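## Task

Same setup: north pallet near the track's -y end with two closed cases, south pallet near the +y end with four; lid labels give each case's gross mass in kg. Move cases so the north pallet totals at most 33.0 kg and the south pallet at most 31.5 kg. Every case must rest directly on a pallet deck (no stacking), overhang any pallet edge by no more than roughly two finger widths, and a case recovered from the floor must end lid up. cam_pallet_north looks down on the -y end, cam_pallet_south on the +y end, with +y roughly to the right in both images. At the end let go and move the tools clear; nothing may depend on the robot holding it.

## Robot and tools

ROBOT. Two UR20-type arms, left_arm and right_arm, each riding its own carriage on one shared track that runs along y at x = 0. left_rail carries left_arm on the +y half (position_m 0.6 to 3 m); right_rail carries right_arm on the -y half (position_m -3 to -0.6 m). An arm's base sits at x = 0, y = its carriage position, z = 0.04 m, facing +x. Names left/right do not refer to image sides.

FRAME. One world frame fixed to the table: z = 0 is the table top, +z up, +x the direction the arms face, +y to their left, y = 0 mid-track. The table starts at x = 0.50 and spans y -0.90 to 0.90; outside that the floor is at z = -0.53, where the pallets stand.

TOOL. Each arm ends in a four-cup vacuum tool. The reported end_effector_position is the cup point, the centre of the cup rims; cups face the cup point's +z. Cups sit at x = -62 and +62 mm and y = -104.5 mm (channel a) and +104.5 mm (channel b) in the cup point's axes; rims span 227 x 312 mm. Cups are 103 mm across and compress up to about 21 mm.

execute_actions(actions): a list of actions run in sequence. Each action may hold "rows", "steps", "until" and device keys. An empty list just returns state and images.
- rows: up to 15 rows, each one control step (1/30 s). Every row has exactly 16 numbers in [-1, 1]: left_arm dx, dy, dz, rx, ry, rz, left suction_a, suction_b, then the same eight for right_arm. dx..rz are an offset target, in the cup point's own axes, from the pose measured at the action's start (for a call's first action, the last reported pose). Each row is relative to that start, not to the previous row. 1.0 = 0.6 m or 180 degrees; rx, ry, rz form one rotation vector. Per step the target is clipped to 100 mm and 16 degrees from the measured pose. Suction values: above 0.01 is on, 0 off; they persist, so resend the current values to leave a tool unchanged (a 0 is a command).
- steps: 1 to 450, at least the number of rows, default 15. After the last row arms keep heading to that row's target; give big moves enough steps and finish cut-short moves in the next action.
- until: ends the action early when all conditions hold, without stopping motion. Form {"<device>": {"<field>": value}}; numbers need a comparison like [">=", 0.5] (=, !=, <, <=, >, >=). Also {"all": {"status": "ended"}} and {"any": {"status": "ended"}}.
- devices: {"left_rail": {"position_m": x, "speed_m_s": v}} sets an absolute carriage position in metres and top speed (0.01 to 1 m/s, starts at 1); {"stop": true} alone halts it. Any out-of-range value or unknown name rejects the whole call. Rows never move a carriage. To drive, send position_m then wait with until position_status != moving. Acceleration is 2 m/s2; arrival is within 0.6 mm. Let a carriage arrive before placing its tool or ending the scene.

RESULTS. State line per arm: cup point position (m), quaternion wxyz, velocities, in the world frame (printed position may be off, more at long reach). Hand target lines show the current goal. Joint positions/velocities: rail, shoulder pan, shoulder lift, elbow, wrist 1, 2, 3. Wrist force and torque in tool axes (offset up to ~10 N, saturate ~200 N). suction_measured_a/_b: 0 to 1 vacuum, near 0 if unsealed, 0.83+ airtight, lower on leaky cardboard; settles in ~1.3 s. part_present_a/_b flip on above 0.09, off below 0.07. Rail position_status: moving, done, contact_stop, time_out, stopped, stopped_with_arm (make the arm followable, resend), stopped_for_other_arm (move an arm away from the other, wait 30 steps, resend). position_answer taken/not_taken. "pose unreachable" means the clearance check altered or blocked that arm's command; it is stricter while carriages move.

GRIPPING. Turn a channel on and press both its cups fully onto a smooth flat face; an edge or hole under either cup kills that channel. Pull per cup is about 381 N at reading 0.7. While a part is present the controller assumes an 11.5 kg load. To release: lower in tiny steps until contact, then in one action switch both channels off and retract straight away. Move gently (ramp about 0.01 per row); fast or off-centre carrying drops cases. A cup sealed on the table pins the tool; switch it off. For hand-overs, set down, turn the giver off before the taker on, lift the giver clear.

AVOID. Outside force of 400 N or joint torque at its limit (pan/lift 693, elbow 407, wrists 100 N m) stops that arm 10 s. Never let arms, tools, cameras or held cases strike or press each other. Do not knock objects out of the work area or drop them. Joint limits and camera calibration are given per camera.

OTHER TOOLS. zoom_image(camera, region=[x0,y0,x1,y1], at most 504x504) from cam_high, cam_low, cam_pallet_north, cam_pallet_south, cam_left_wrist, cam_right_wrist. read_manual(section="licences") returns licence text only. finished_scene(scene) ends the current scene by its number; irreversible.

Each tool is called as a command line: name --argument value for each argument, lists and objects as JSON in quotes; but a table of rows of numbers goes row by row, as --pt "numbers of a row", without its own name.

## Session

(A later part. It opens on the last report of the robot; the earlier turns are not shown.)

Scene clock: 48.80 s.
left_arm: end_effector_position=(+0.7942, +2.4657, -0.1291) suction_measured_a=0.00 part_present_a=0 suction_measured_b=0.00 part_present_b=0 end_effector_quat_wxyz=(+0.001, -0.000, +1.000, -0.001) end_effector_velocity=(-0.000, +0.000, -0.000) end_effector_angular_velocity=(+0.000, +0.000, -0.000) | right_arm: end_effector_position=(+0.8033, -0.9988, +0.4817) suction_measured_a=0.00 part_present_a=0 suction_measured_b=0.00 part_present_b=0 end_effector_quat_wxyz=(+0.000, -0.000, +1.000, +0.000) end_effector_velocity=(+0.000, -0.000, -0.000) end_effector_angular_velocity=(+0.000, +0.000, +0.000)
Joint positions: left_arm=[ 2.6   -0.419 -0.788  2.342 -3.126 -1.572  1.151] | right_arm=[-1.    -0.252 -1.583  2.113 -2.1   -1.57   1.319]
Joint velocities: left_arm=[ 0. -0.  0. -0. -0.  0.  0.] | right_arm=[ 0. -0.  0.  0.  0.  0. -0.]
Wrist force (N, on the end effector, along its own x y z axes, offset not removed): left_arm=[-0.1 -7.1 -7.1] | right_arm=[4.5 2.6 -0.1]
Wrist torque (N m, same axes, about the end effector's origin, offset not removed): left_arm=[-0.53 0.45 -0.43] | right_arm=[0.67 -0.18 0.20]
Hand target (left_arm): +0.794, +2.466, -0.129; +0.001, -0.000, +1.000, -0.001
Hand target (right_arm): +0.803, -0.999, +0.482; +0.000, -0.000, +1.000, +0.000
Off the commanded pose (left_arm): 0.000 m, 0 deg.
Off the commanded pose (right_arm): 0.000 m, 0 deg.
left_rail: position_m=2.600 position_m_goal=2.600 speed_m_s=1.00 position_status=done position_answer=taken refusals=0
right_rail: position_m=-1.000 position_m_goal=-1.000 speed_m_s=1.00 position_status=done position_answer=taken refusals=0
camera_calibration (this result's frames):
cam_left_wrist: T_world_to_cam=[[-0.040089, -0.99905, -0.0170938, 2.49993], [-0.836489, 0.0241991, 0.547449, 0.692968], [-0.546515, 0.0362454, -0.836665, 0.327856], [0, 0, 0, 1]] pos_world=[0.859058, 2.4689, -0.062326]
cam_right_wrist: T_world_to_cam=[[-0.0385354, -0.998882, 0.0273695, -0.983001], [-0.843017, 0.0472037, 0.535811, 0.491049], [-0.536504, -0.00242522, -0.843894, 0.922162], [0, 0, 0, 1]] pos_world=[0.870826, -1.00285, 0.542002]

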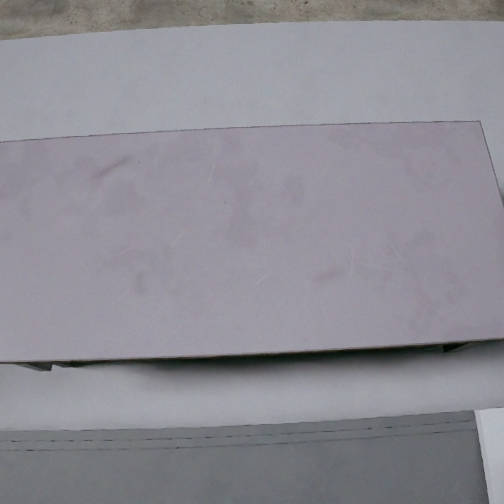

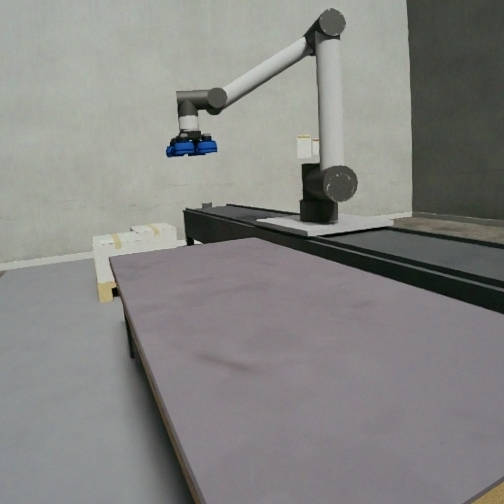

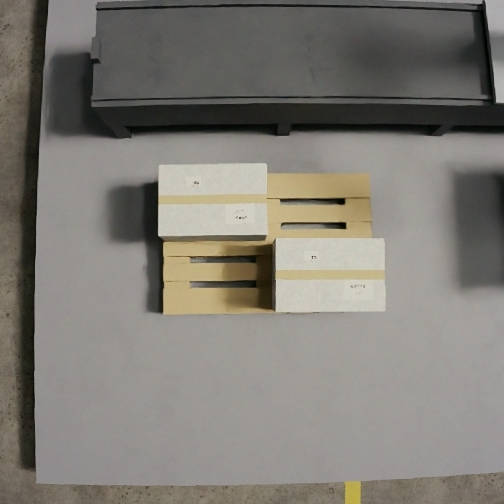

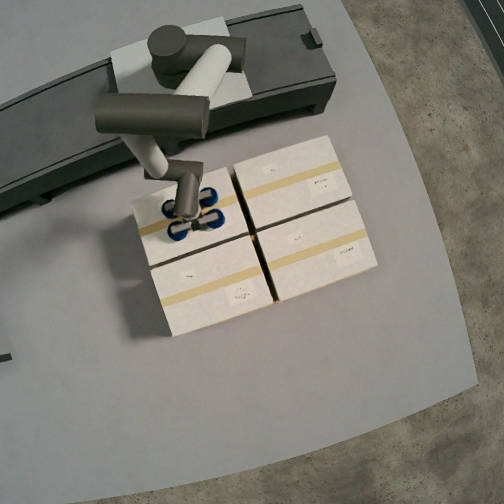

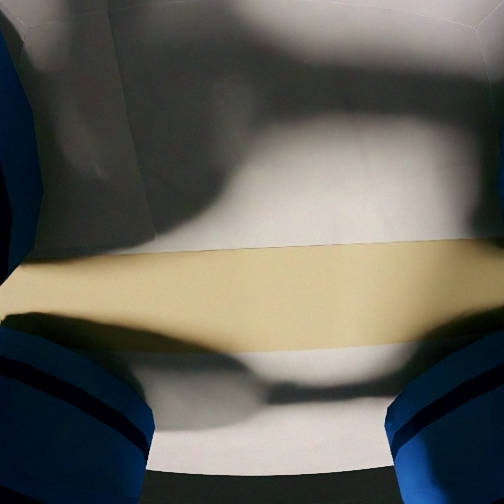

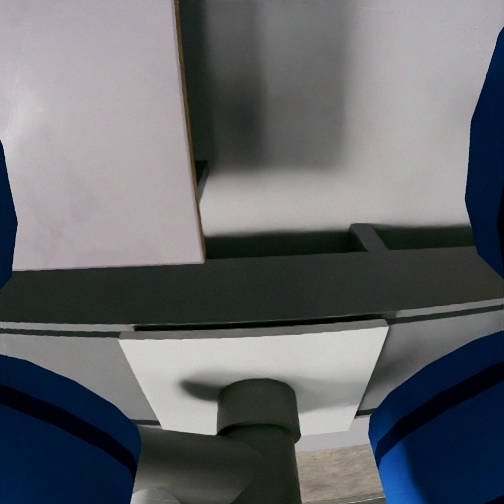

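execute_actions --actions '[{"rows":[[0,0,0.05,0,0,0,1,1,0,0,0,0,0,0,0,0]],"steps":40}]'

Scene clock: 52.57 s.
left_arm: end_effector_position=(+0.7942, +2.4656, -0.1590) suction_measured_a=0.95 part_present_a=1 suction_measured_b=0.95 part_present_b=1 end_effector_quat_wxyz=(+0.001, -0.000, +1.000, -0.001) end_effector_velocity=(-0.000, +0.000, -0.000) end_effector_angular_velocity=(+0.000, +0.000, +0.000) | right_arm: end_effector_position=(+0.8033, -0.9988, +0.4816) suction_measured_a=0.00 part_present_a=0 suction_measured_b=0.00 part_present_b=0 end_effector_quat_wxyz=(+0.000, -0.000, +1.000, +0.000) end_effector_velocity=(+0.000, -0.000, -0.000) end_effector_angular_velocity=(+0.000, +0.000, +0.000)
Joint positions: left_arm=[ 2.6   -0.419 -0.74   2.333 -3.166 -1.572  1.151] | right_arm=[-1.    -0.252 -1.583  2.113 -2.1   -1.57   1.319]
Joint velocities: left_arm=[ 0.  0.  0. -0. -0.  0. -0.] | right_arm=[ 0. -0.  0. -0.  0.  0. -0.]
Wrist force (N, on the end effector, along its own x y z axes, offset not removed): left_arm=[0.6 -6.6 -61.3] | right_arm=[1.6 2.6 -0.7]
Wrist torque (N m, same axes, about the end effector's origin, offset not removed): left_arm=[-5.78 0.00 -0.43] | right_arm=[0.82 0.16 0.24]
Hand target (left_arm): +0.794, +2.466, -0.159; +0.001, -0.000, +1.000, -0.001
Hand target (right_arm): +0.803, -0.999, +0.482; +0.000, -0.000, +1.000, +0.000
Off the commanded pose (left_arm): 0.000 m, 0 deg.
Off the commanded pose (right_arm): 0.000 m, 0 deg.
left_rail: position_m=2.600 position_m_goal=2.600 speed_m_s=1.00 position_status=done position_answer=taken refusals=0
right_rail: position_m=-1.000 position_m_goal=-1.000 speed_m_s=1.00 position_status=done position_answer=taken refusals=0
camera_calibration (this result's frames):
cam_left_wrist: T_world_to_cam=[[-0.040117, -0.999049, -0.0170865, 2.4994], [-0.836496, 0.024227, 0.547437, 0.709329], [-0.546502, 0.0362543, -0.836673, 0.302756], [0, 0, 0, 1]] pos_world=[0.859076, 2.46886, -0.0922991]
cam_right_wrist: T_world_to_cam=[[-0.0385337, -0.998883, 0.0273588, -0.983002], [-0.842991, 0.0471966, 0.535853, 0.491039], [-0.536545, -0.00241483, -0.843868, 0.922171], [0, 0, 0, 1]] pos_world=[0.87085, -1.00285, 0.54196]

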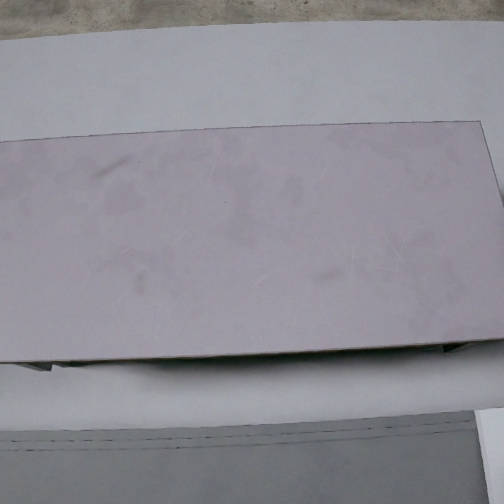

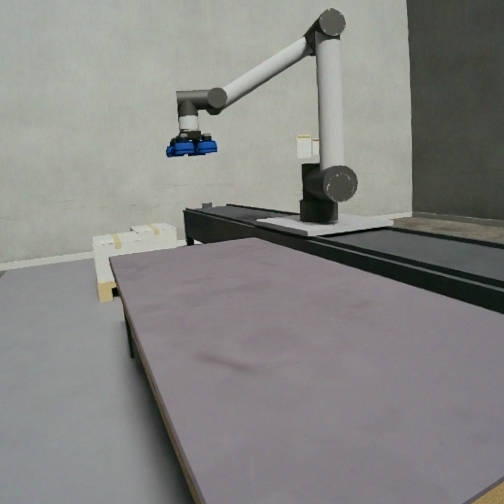

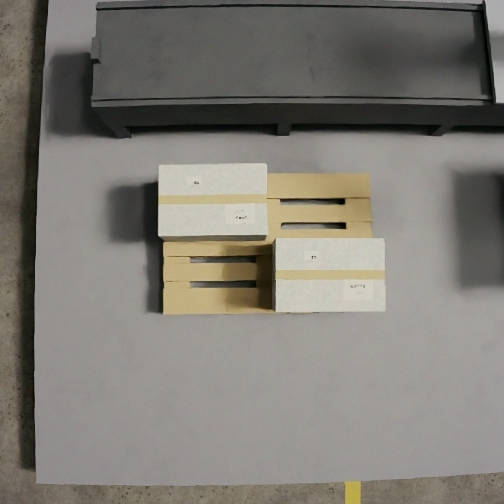

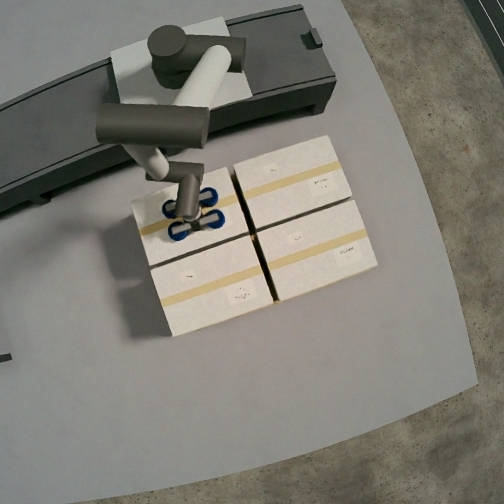

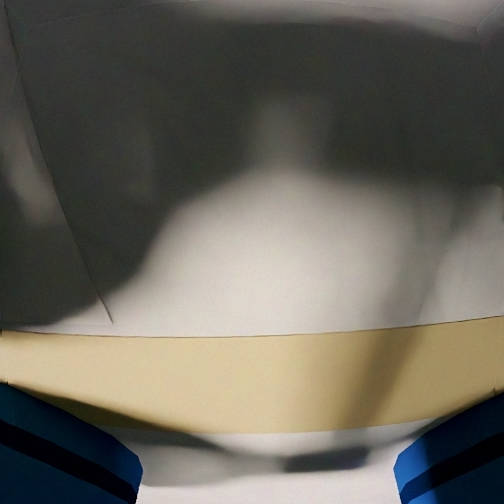

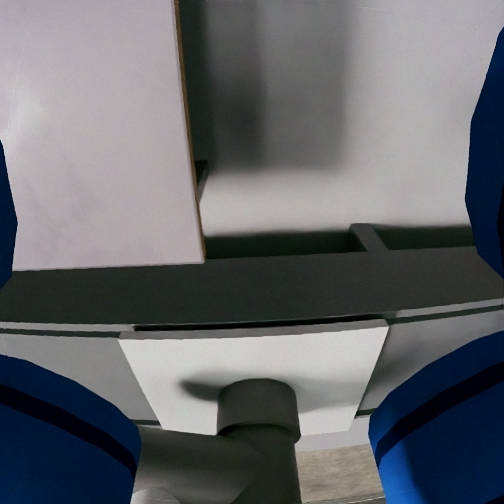

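execute_actions --actions '[{"rows":[[0,0,-0.03,0,0,0,1,1,0,0,0,0,0,0,0,0],[0,0,-0.07,0,0,0,1,1,0,0,0,0,0,0,0,0],[0,0,-0.13,0,0,0,1,1,0,0,0,0,0,0,0,0],[0,0,-0.2,0,0,0,1,1,0,0,0,0,0,0,0,0],[0,0,-0.3,0,0,0,1,1,0,0,0,0,0,0,0,0],[0,0,-0.45,0,0,0,1,1,0,0,0,0,0,0,0,0],[0,0,-0.7,0,0,0,1,1,0,0,0,0,0,0,0,0],[0,0,-1,0,0,0,1,1,0,0,0,0,0,0,0,0]],"steps":45},{"rows":[[-0.09,-0.69,0,0,0,0,1,1,0,0,0,0,0,0,0,0]],"left_rail":{"position_m":0.6},"steps":150,"until":{"all":{"status":"ended"}}},{"rows":[[0,0,0.3,0,0,0,1,1,0,0,0,0,0,0,0,0]],"steps":40}]'

Scene clock: 64.73 s.
left_arm: end_effector_position=(+0.8511, +0.0514, +0.2450) suction_measured_a=0.95 part_present_a=1 suction_measured_b=0.95 part_present_b=1 end_effector_quat_wxyz=(+0.005, -0.000, +1.000, -0.003) end_effector_velocity=(+0.000, -0.000, -0.000) end_effector_angular_velocity=(+0.000, +0.000, +0.000) | right_arm: end_effector_position=(+0.8033, -0.9988, +0.4817) suction_measured_a=0.00 part_present_a=0 suction_measured_b=0.00 part_present_b=0 end_effector_quat_wxyz=(+0.000, -0.000, +1.000, +0.000) end_effector_velocity=(+0.000, -0.000, -0.000) end_effector_angular_velocity=(+0.000, +0.000, -0.000)
Joint positions: left_arm=[ 0.6   -0.773 -1.168  1.998 -2.412 -1.568  0.797] | right_arm=[-1.    -0.252 -1.583  2.113 -2.1   -1.57   1.319]
Joint velocities: left_arm=[ 0.  0.  0.  0. -0. -0.  0.] | right_arm=[ 0. -0.  0. -0.  0. -0. -0.]
Wrist force (N, on the end effector, along its own x y z axes, offset not removed): left_arm=[-6.6 -2.4 -60.1] | right_arm=[3.8 2.7 1.6]
Wrist torque (N m, same axes, about the end effector's origin, offset not removed): left_arm=[-5.26 1.03 -0.42] | right_arm=[0.92 -0.12 0.17]
Hand target (left_arm): +0.851, +0.051, +0.245; +0.005, -0.000, +1.000, -0.003
Hand target (right_arm): +0.803, -0.999, +0.482; +0.000, -0.000, +1.000, +0.000
Off the commanded pose (left_arm): 0.000 m, 0 deg.
Off the commanded pose (right_arm): 0.000 m, 0 deg.
left_rail: position_m=0.600 position_m_goal=0.600 speed_m_s=1.00 position_status=done position_answer=taken refusals=0
right_rail: position_m=-1.000 position_m_goal=-1.000 speed_m_s=1.00 position_status=done position_answer=taken refusals=0
camera_calibration (this result's frames):
cam_left_wrist: T_world_to_cam=[[-0.0400974, -0.999108, -0.0132654, 0.0957237], [-0.840913, 0.0265719, 0.540517, 0.599623], [-0.539683, 0.0328284, -0.841228, 0.754915], [0, 0, 0, 1]] pos_world=[0.915484, 0.0549224, 0.312219]
cam_right_wrist: T_world_to_cam=[[-0.0385349, -0.998882, 0.0273676, -0.983002], [-0.843013, 0.0472022, 0.535819, 0.491045], [-0.536511, -0.00242353, -0.84389, 0.922163], [0, 0, 0, 1]] pos_world=[0.870828, -1.00285, 0.541995]

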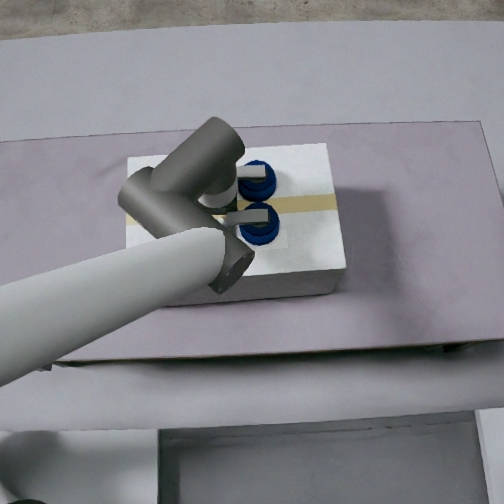

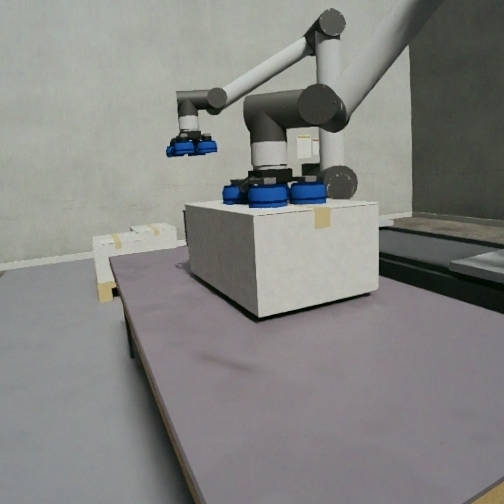

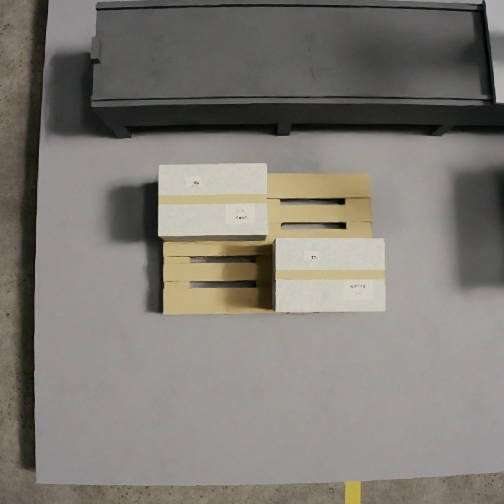

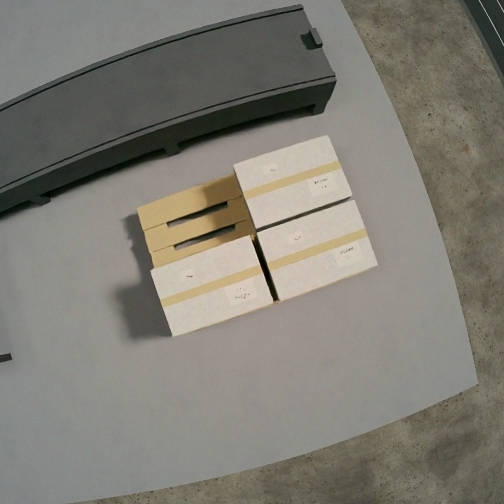

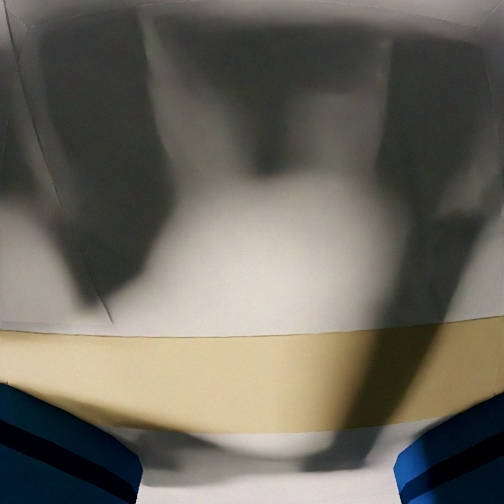

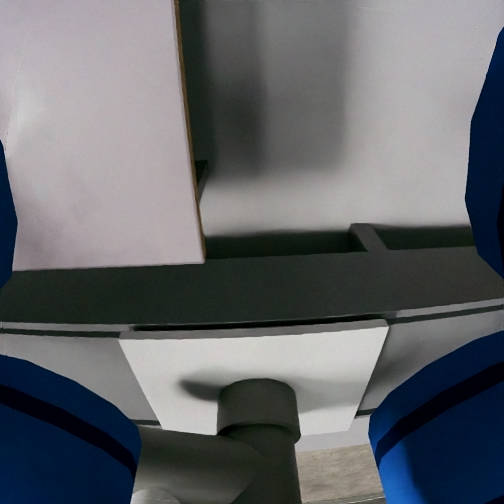

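execute_actions --actions '[{"rows":[[0,0,0.03,0,0,0,1,1,0,0,0,0,0,0,0,0]],"steps":25}]'

Scene clock: 71.67 s.
left_arm: end_effector_position=(+0.8513, +0.0514, +0.2270) suction_measured_a=0.95 part_present_a=1 suction_measured_b=0.95 part_present_b=1 end_effector_quat_wxyz=(+0.005, -0.000, +1.000, -0.003) end_effector_velocity=(+0.000, -0.000, -0.000) end_effector_angular_velocity=(-0.000, -0.000, +0.000) | right_arm: end_effector_position=(+0.8033, -0.9988, +0.4817) suction_measured_a=0.00 part_present_a=0 suction_measured_b=0.00 part_present_b=0 end_effector_quat_wxyz=(+0.000, -0.000, +1.000, +0.000) end_effector_velocity=(-0.000, +0.000, +0.000) end_effector_angular_velocity=(-0.000, -0.000, +0.000)
Joint positions: left_arm=[ 0.6   -0.773 -1.151  2.005 -2.436 -1.568  0.797] | right_arm=[-1.    -0.252 -1.583  2.113 -2.1   -1.57   1.319]
Joint velocities: left_arm=[ 0.     0.     0.     0.    -0.001  0.     0.   ] | right_arm=[ 0.  0. -0.  0. -0.  0.  0.]
Wrist force (N, on the end effector, along its own x y z axes, offset not removed): left_arm=[-0.7 0.8 -61.5] | right_arm=[3.3 -0.3 1.9]
Wrist torque (N m, same axes, about the end effector's origin, offset not removed): left_arm=[-4.89 0.11 -0.19] | right_arm=[0.42 0.02 0.15]
Hand target (left_arm): +0.851, +0.051, +0.227; +0.005, -0.000, +1.000, -0.003
Hand target (right_arm): +0.803, -0.999, +0.482; +0.000, -0.000, +1.000, +0.000
Off the commanded pose (left_arm): 0.000 m, 0 deg.
Off the commanded pose (right_arm): 0.000 m, 0 deg.
left_rail: position_m=0.600 position_m_goal=0.600 speed_m_s=1.00 position_status=done position_answer=taken refusals=0
right_rail: position_m=-1.000 position_m_goal=-1.000 speed_m_s=1.00 position_status=done position_answer=taken refusals=0
camera_calibration (this result's frames):
cam_left_wrist: T_world_to_cam=[[-0.0400967, -0.999107, -0.013288, 0.0954296], [-0.84093, 0.0265601, 0.540492, 0.609484], [-0.539657, 0.0328462, -0.841244, 0.7399], [0, 0, 0, 1]] pos_world=[0.915652, 0.0548536, 0.294284]
cam_right_wrist: T_world_to_cam=[[-0.038535, -0.998882, 0.0273674, -0.983002], [-0.843013, 0.0472022, 0.535818, 0.491045], [-0.536511, -0.0024233, -0.84389, 0.922163], [0, 0, 0, 1]] pos_world=[0.870828, -1.00285, 0.541995]

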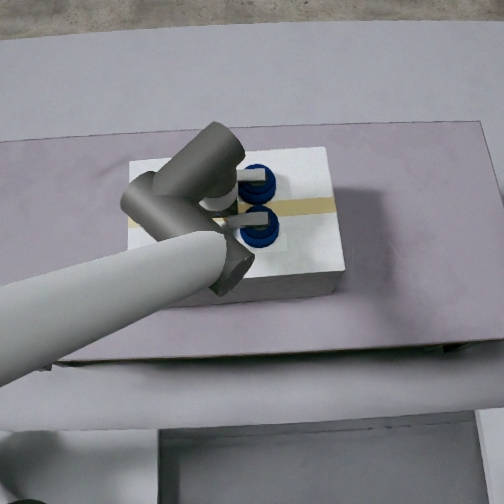

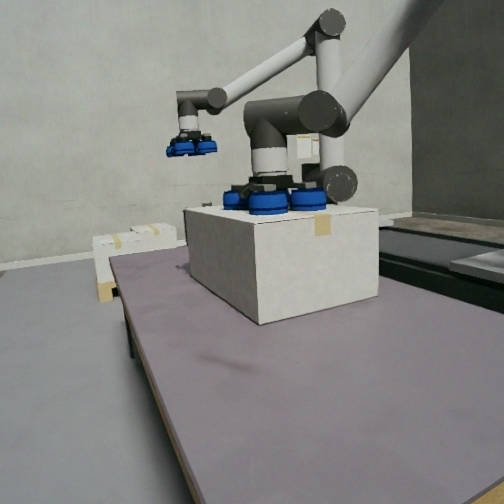

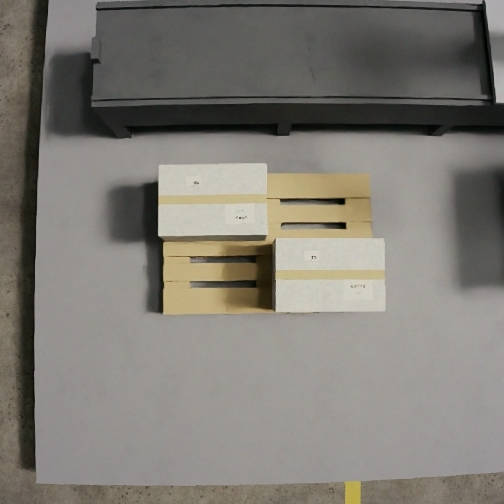

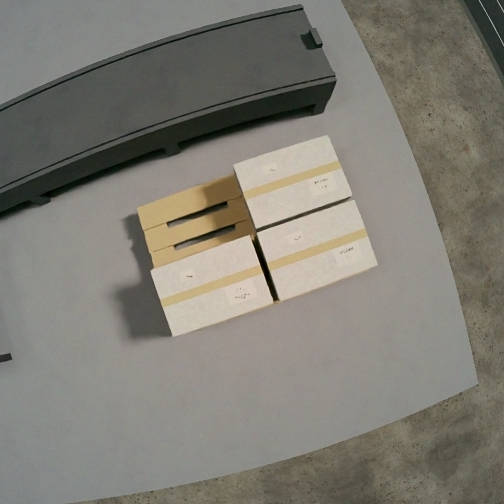

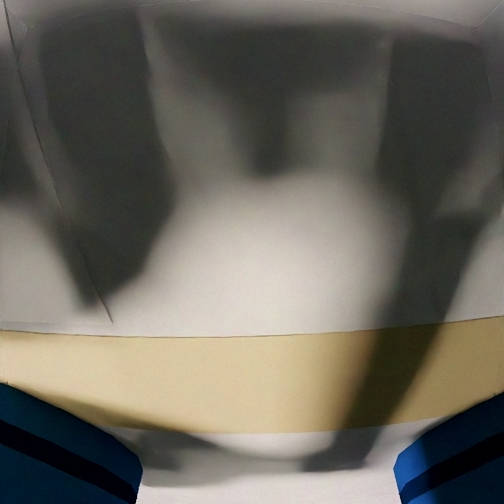

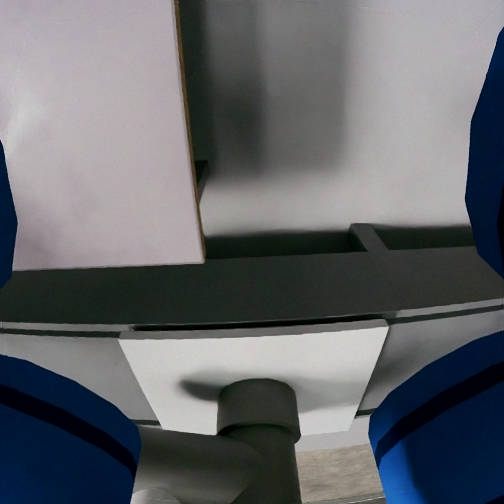

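execute_actions --actions '[{"rows":[[0,0,-0.4,0,0,0,0,0,0,0,0,0,0,0,0,0]],"steps":30},{"rows":[[-0.51,0.94,0,0,0,0,0,0,0,0,0,0,0,0,0,0]],"left_rail":{"position_m":3.0},"steps":60},{"rows":[[0,0,0,0,0,0,0,0,-0.08,1,0.3,0,0,0,0,0]],"right_rail":{"position_m":-0.6},"steps":70},{"rows":[[0,0,0.85,0,0,0,0,0,0,0.05,0,0,0,0,0,0]],"steps":50}]'

Scene clock: 87.73 s.
left_arm: end_effector_position=(+1.1592, +3.0143, -0.0427) suction_measured_a=0.00 part_present_a=0 suction_measured_b=0.00 part_present_b=0 end_effector_quat_wxyz=(+0.005, -0.000, +1.000, -0.003) end_effector_velocity=(+0.001, +0.000, -0.004) end_effector_angular_velocity=(-0.000, -0.000, +0.000) | right_arm: end_effector_position=(+0.8509, +0.0317, +0.3014) suction_measured_a=0.00 part_present_a=0 suction_measured_b=0.00 part_present_b=0 end_effector_quat_wxyz=(-0.000, -0.000, +1.000, +0.000) end_effector_velocity=(+0.000, +0.000, -0.000) end_effector_angular_velocity=(-0.000, +0.000, +0.000)
Joint positions: left_arm=[ 3.    -0.161 -0.771  1.823 -2.635 -1.574  1.409] | right_arm=[-0.6    0.448 -1.173  1.894 -2.292 -1.57   2.018]
Joint velocities: left_arm=[ 0.     0.     0.005 -0.002 -0.003  0.     0.   ] | right_arm=[ 0.  0.  0. -0.  0. -0.  0.]
Wrist force (N, on the end effector, along its own x y z axes, offset not removed): left_arm=[-1.3 -0.3 -5.8] | right_arm=[-1.3 -2.0 -1.8]
Wrist torque (N m, same axes, about the end effector's origin, offset not removed): left_arm=[0.42 0.55 -0.32] | right_arm=[0.19 0.43 0.20]
Hand target (left_arm): +1.159, +3.014, -0.043; +0.005, -0.000, +1.000, -0.003
Hand target (right_arm): +0.851, +0.032, +0.301; -0.000, -0.000, +1.000, +0.000
Off the commanded pose (left_arm): 0.001 m, 0 deg.
Off the commanded pose (right_arm): 0.000 m, 0 deg.
left_rail: position_m=3.000 position_m_goal=3.000 speed_m_s=1.00 position_status=done position_answer=taken refusals=0
right_rail: position_m=-0.600 position_m_goal=-0.600 speed_m_s=1.00 position_status=done position_answer=taken refusals=0
camera_calibration (this result's frames):
cam_left_wrist: T_world_to_cam=[[-0.0400726, -0.999099, -0.0139742, 3.06444], [-0.841618, 0.0262113, 0.539436, 0.937266], [-0.538584, 0.0333776, -0.84191, 0.578969], [0, 0, 0, 1]] pos_world=[1.22344, 3.01779, 0.0246678]
cam_right_wrist: T_world_to_cam=[[-0.0385246, -0.998878, 0.0275342, 0.0530028], [-0.84272, 0.0472844, 0.536272, 0.578774], [-0.536972, -0.002544, -0.843596, 0.798359], [0, 0, 0, 1]] pos_world=[0.918483, 0.0276075, 0.361654]

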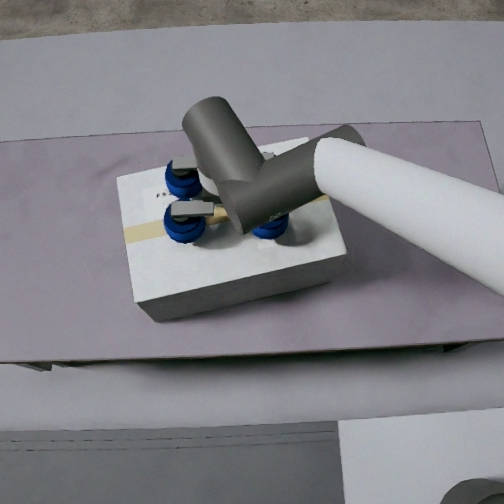

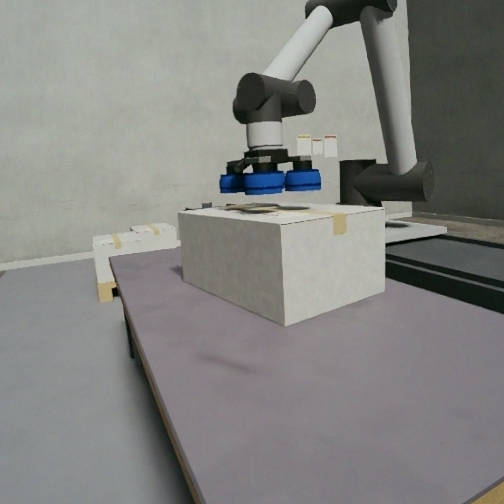

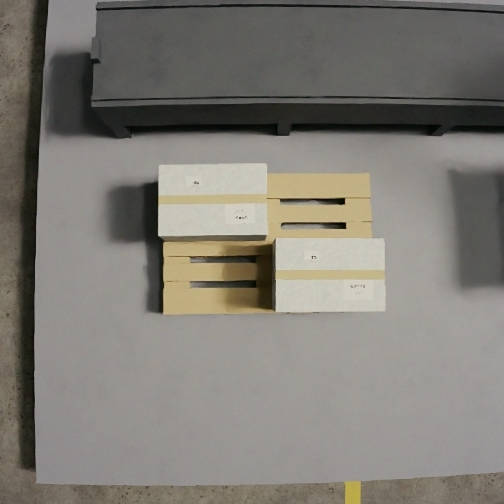

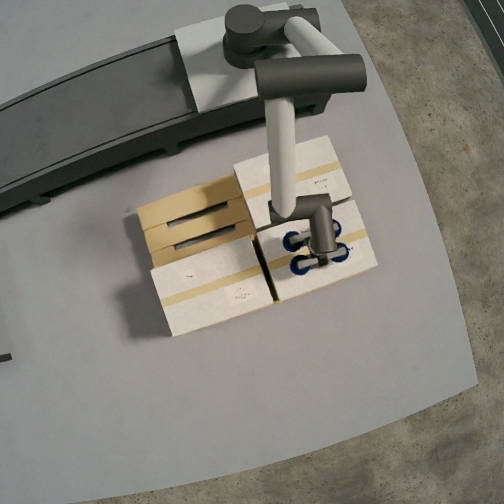

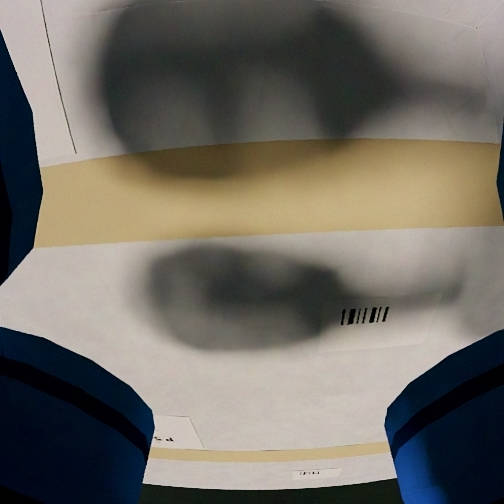

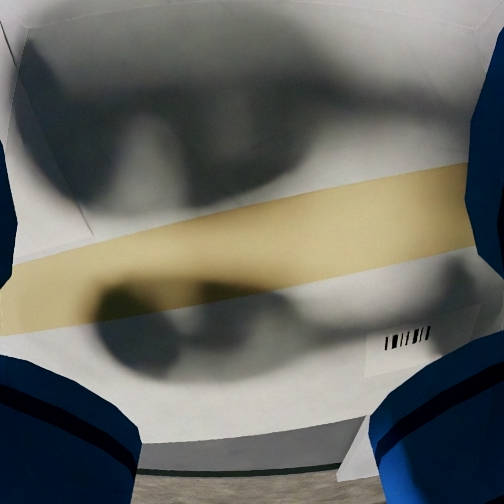

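execute_actions --actions '[{"rows":[[0,0,0.08,0,0,0,1,1,0.03,0,0.12,0,0,-0.06,1,1]],"steps":50}]'

Scene clock: 97.83 s.
left_arm: end_effector_position=(+1.1596, +3.0141, -0.0906) suction_measured_a=0.00 part_present_a=0 suction_measured_b=0.00 part_present_b=0 end_effector_quat_wxyz=(+0.005, -0.000, +1.000, -0.003) end_effector_velocity=(-0.000, -0.000, -0.000) end_effector_angular_velocity=(+0.000, +0.000, -0.000) | right_arm: end_effector_position=(+0.8329, +0.0317, +0.2293) suction_measured_a=0.86 part_present_a=1 suction_measured_b=0.86 part_present_b=1 end_effector_quat_wxyz=(-0.000, -0.094, +0.996, +0.000) end_effector_velocity=(-0.000, +0.000, -0.000) end_effector_angular_velocity=(-0.000, +0.000, +0.000)
Joint positions: left_arm=[ 3.    -0.161 -0.72   1.818 -2.68  -1.574  1.409] | right_arm=[-0.6    0.455 -1.124  1.95  -2.397 -1.57   1.837]
Joint velocities: left_arm=[ 0. -0.  0. -0. -0.  0.  0.] | right_arm=[ 0.  0.  0.  0. -0.  0. -0.]
Wrist force (N, on the end effector, along its own x y z axes, offset not removed): left_arm=[-5.1 -5.6 -2.7] | right_arm=[-0.9 1.0 -55.7]
Wrist torque (N m, same axes, about the end effector's origin, offset not removed): left_arm=[-0.30 1.17 -0.38] | right_arm=[-2.30 1.28 0.31]
Hand target (left_arm): +1.160, +3.014, -0.091; +0.005, -0.000, +1.000, -0.003
Hand target (right_arm): +0.833, +0.032, +0.229; -0.000, -0.094, +0.996, +0.000
Off the commanded pose (left_arm): 0.000 m, 0 deg.
Off the commanded pose (right_arm): 0.000 m, 0 deg.
left_rail: position_m=3.000 position_m_goal=3.000 speed_m_s=1.00 position_status=done position_answer=taken refusals=0
right_rail: position_m=-0.600 position_m_goal=-0.600 speed_m_s=1.00 position_status=done position_answer=taken refusals=0
camera_calibration (this result's frames):
cam_left_wrist: T_world_to_cam=[[-0.0400723, -0.999099, -0.0139776, 3.06359], [-0.84162, 0.0262093, 0.539434, 0.963549], [-0.538582, 0.0333802, -0.841912, 0.538815], [0, 0, 0, 1]] pos_world=[1.2239, 3.01759, -0.0233146]
cam_right_wrist: T_world_to_cam=[[0.149325, -0.988407, 0.0274565, -0.102501], [-0.836712, -0.111513, 0.536169, 0.602303], [-0.526891, -0.103036, -0.843664, 0.722726], [0, 0, 0, 1]] pos_world=[0.900058, 0.0403196, 0.289616]

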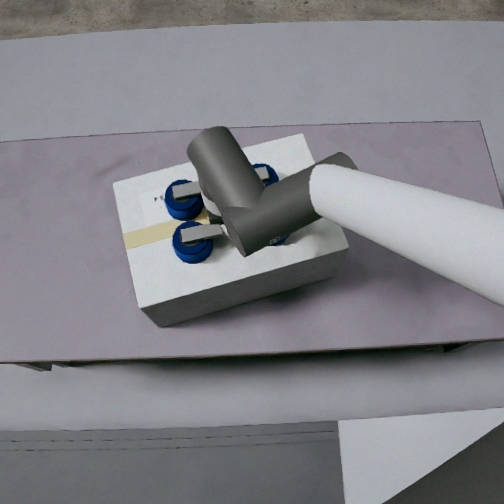

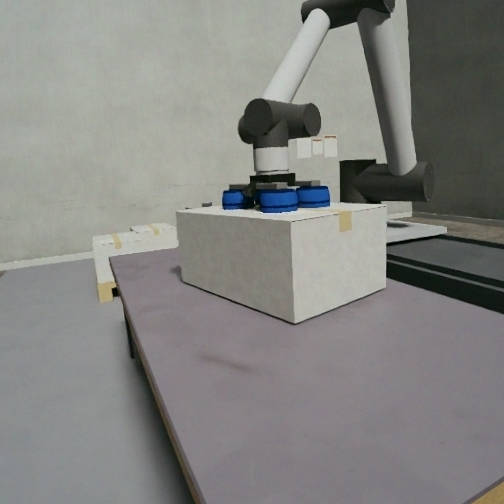

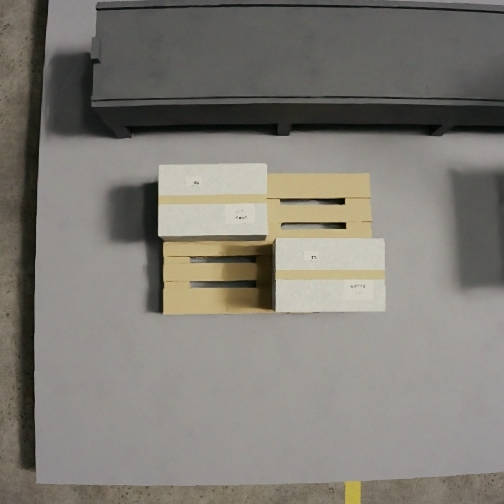

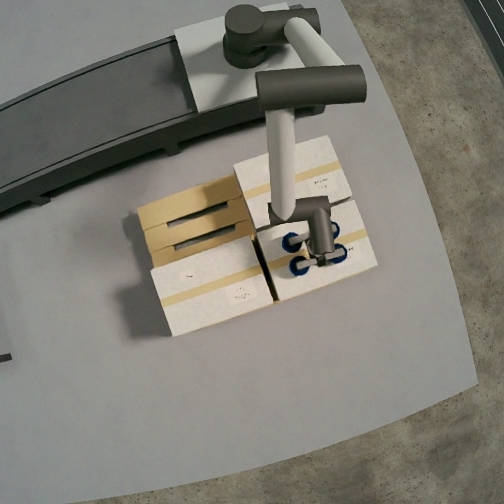

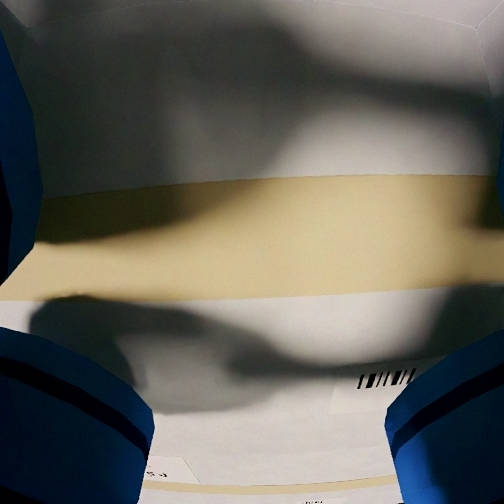

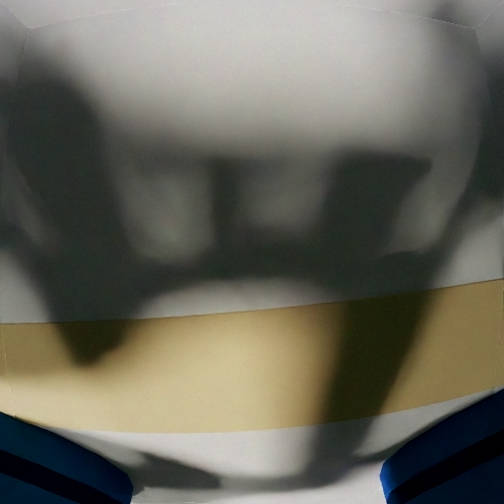

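execute_actions --actions '[{"rows":[[0,0,0.02,0,0,0,1,1,0,0,-0.03,0,0,0,1,1],[0,0,0.03,0,0,0,1,1,0,0,-0.06,0,0,0,1,1],[0,0,0.04,0,0,0,1,1,0,0,-0.1,0,0,0.01,1,1],[0,0,0.05,0,0,0,1,1,0,0,-0.17,0,0,0.02,1,1],[0,0,0.05,0,0,0,1,1,0,0,-0.25,0,0,0.03,1,1],[0,0,0.05,0,0,0,1,1,0,0,-0.35,0,0,0.045,1,1],[0,0,0.05,0,0,0,1,1,0,0,-0.5,0,0,0.06,1,1]],"steps":45},{"rows":[[0,0,0,0,0,0,1,1,0.1,-0.99,0,0,0,0,1,1]],"right_rail":{"position_m":-2.33},"steps":150,"until":{"all":{"status":"ended"}}},{"steps":20}]'

Scene clock: 113.80 s.
left_arm: end_effector_position=(+1.1599, +3.0140, -0.1206) suction_measured_a=0.95 part_present_a=1 suction_measured_b=0.95 part_present_b=1 end_effector_quat_wxyz=(+0.005, -0.000, +1.000, -0.003) end_effector_velocity=(-0.000, -0.000, -0.000) end_effector_angular_velocity=(-0.000, -0.000, -0.000) | right_arm: end_effector_position=(+0.7732, -2.2930, +0.5296) suction_measured_a=0.86 part_present_a=1 suction_measured_b=0.86 part_present_b=1 end_effector_quat_wxyz=(+0.000, -0.000, +1.000, +0.000) end_effector_velocity=(-0.000, -0.000, -0.000) end_effector_angular_velocity=(-0.000, +0.000, +0.000)
Joint positions: left_arm=[ 3.    -0.161 -0.688  1.813 -2.708 -1.574  1.409] | right_arm=[-2.33  -0.215 -1.649  2.1   -2.022 -1.57   1.355]
Joint velocities: left_arm=[ 0.  0.  0.  0. -0. -0.  0.] | right_arm=[ 0.  0.  0. -0. -0. -0. -0.]
Wrist force (N, on the end effector, along its own x y z axes, offset not removed): left_arm=[-10.3 -3.0 -42.7] | right_arm=[2.3 -4.6 -54.7]
Wrist torque (N m, same axes, about the end effector's origin, offset not removed): left_arm=[-1.35 3.61 -0.44] | right_arm=[-2.93 0.81 0.23]
Hand target (left_arm): +1.160, +3.014, -0.121; +0.005, -0.000, +1.000, -0.003
Hand target (right_arm): +0.773, -2.293, +0.530; +0.000, -0.000, +1.000, +0.000
Off the commanded pose (left_arm): 0.000 m, 0 deg.
Off the commanded pose (right_arm): 0.001 m, 0 deg.
left_rail: position_m=3.000 position_m_goal=3.000 speed_m_s=1.00 position_status=done position_answer=taken refusals=0
right_rail: position_m=-2.330 position_m_goal=-2.330 speed_m_s=1.00 position_status=done position_answer=taken refusals=0
camera_calibration (this result's frames):
cam_left_wrist: T_world_to_cam=[[-0.0400441, -0.9991, -0.0140223, 3.06302], [-0.841628, 0.0261619, 0.539423, 0.980122], [-0.53857, 0.0334022, -0.841918, 0.513655], [0, 0, 0, 1]] pos_world=[1.22419, 3.01746, -0.0532948]
cam_right_wrist: T_world_to_cam=[[-0.0384841, -0.998885, 0.0273479, -2.27828], [-0.842977, 0.047149, 0.535879, 0.500902], [-0.536571, -0.00243088, -0.843852, 0.943355], [0, 0, 0, 1]] pos_world=[0.840748, -2.29706, 0.589935]

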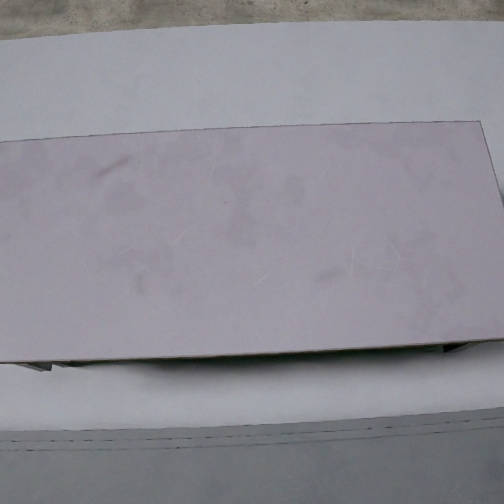

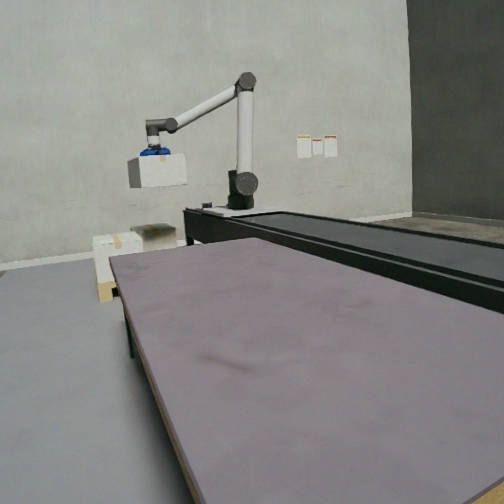

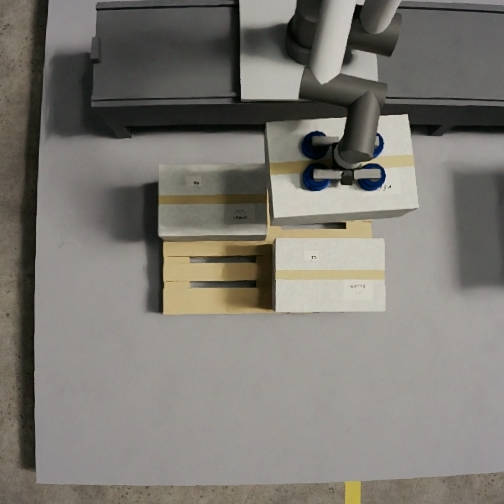

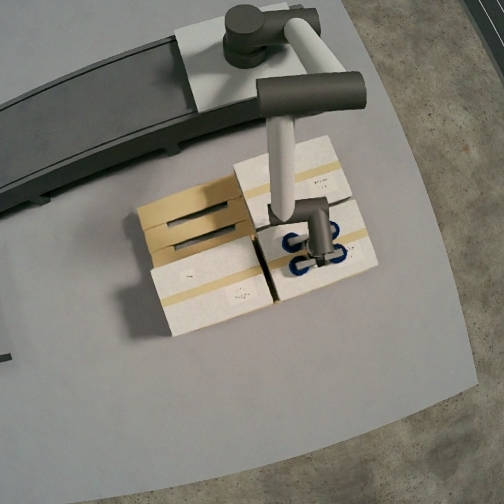

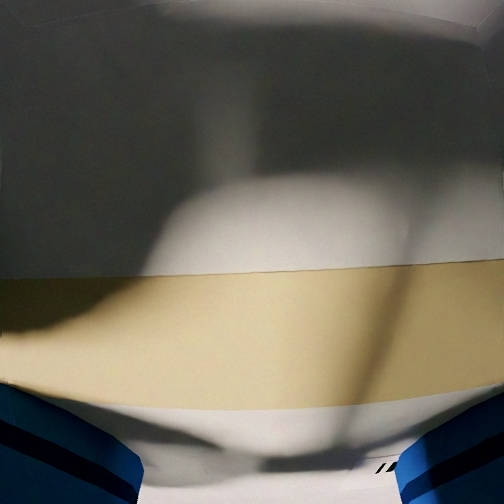

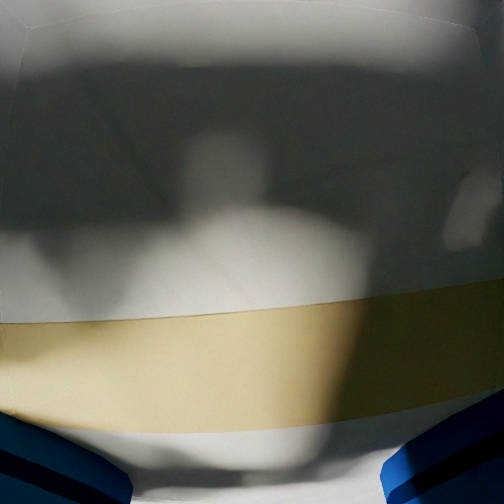

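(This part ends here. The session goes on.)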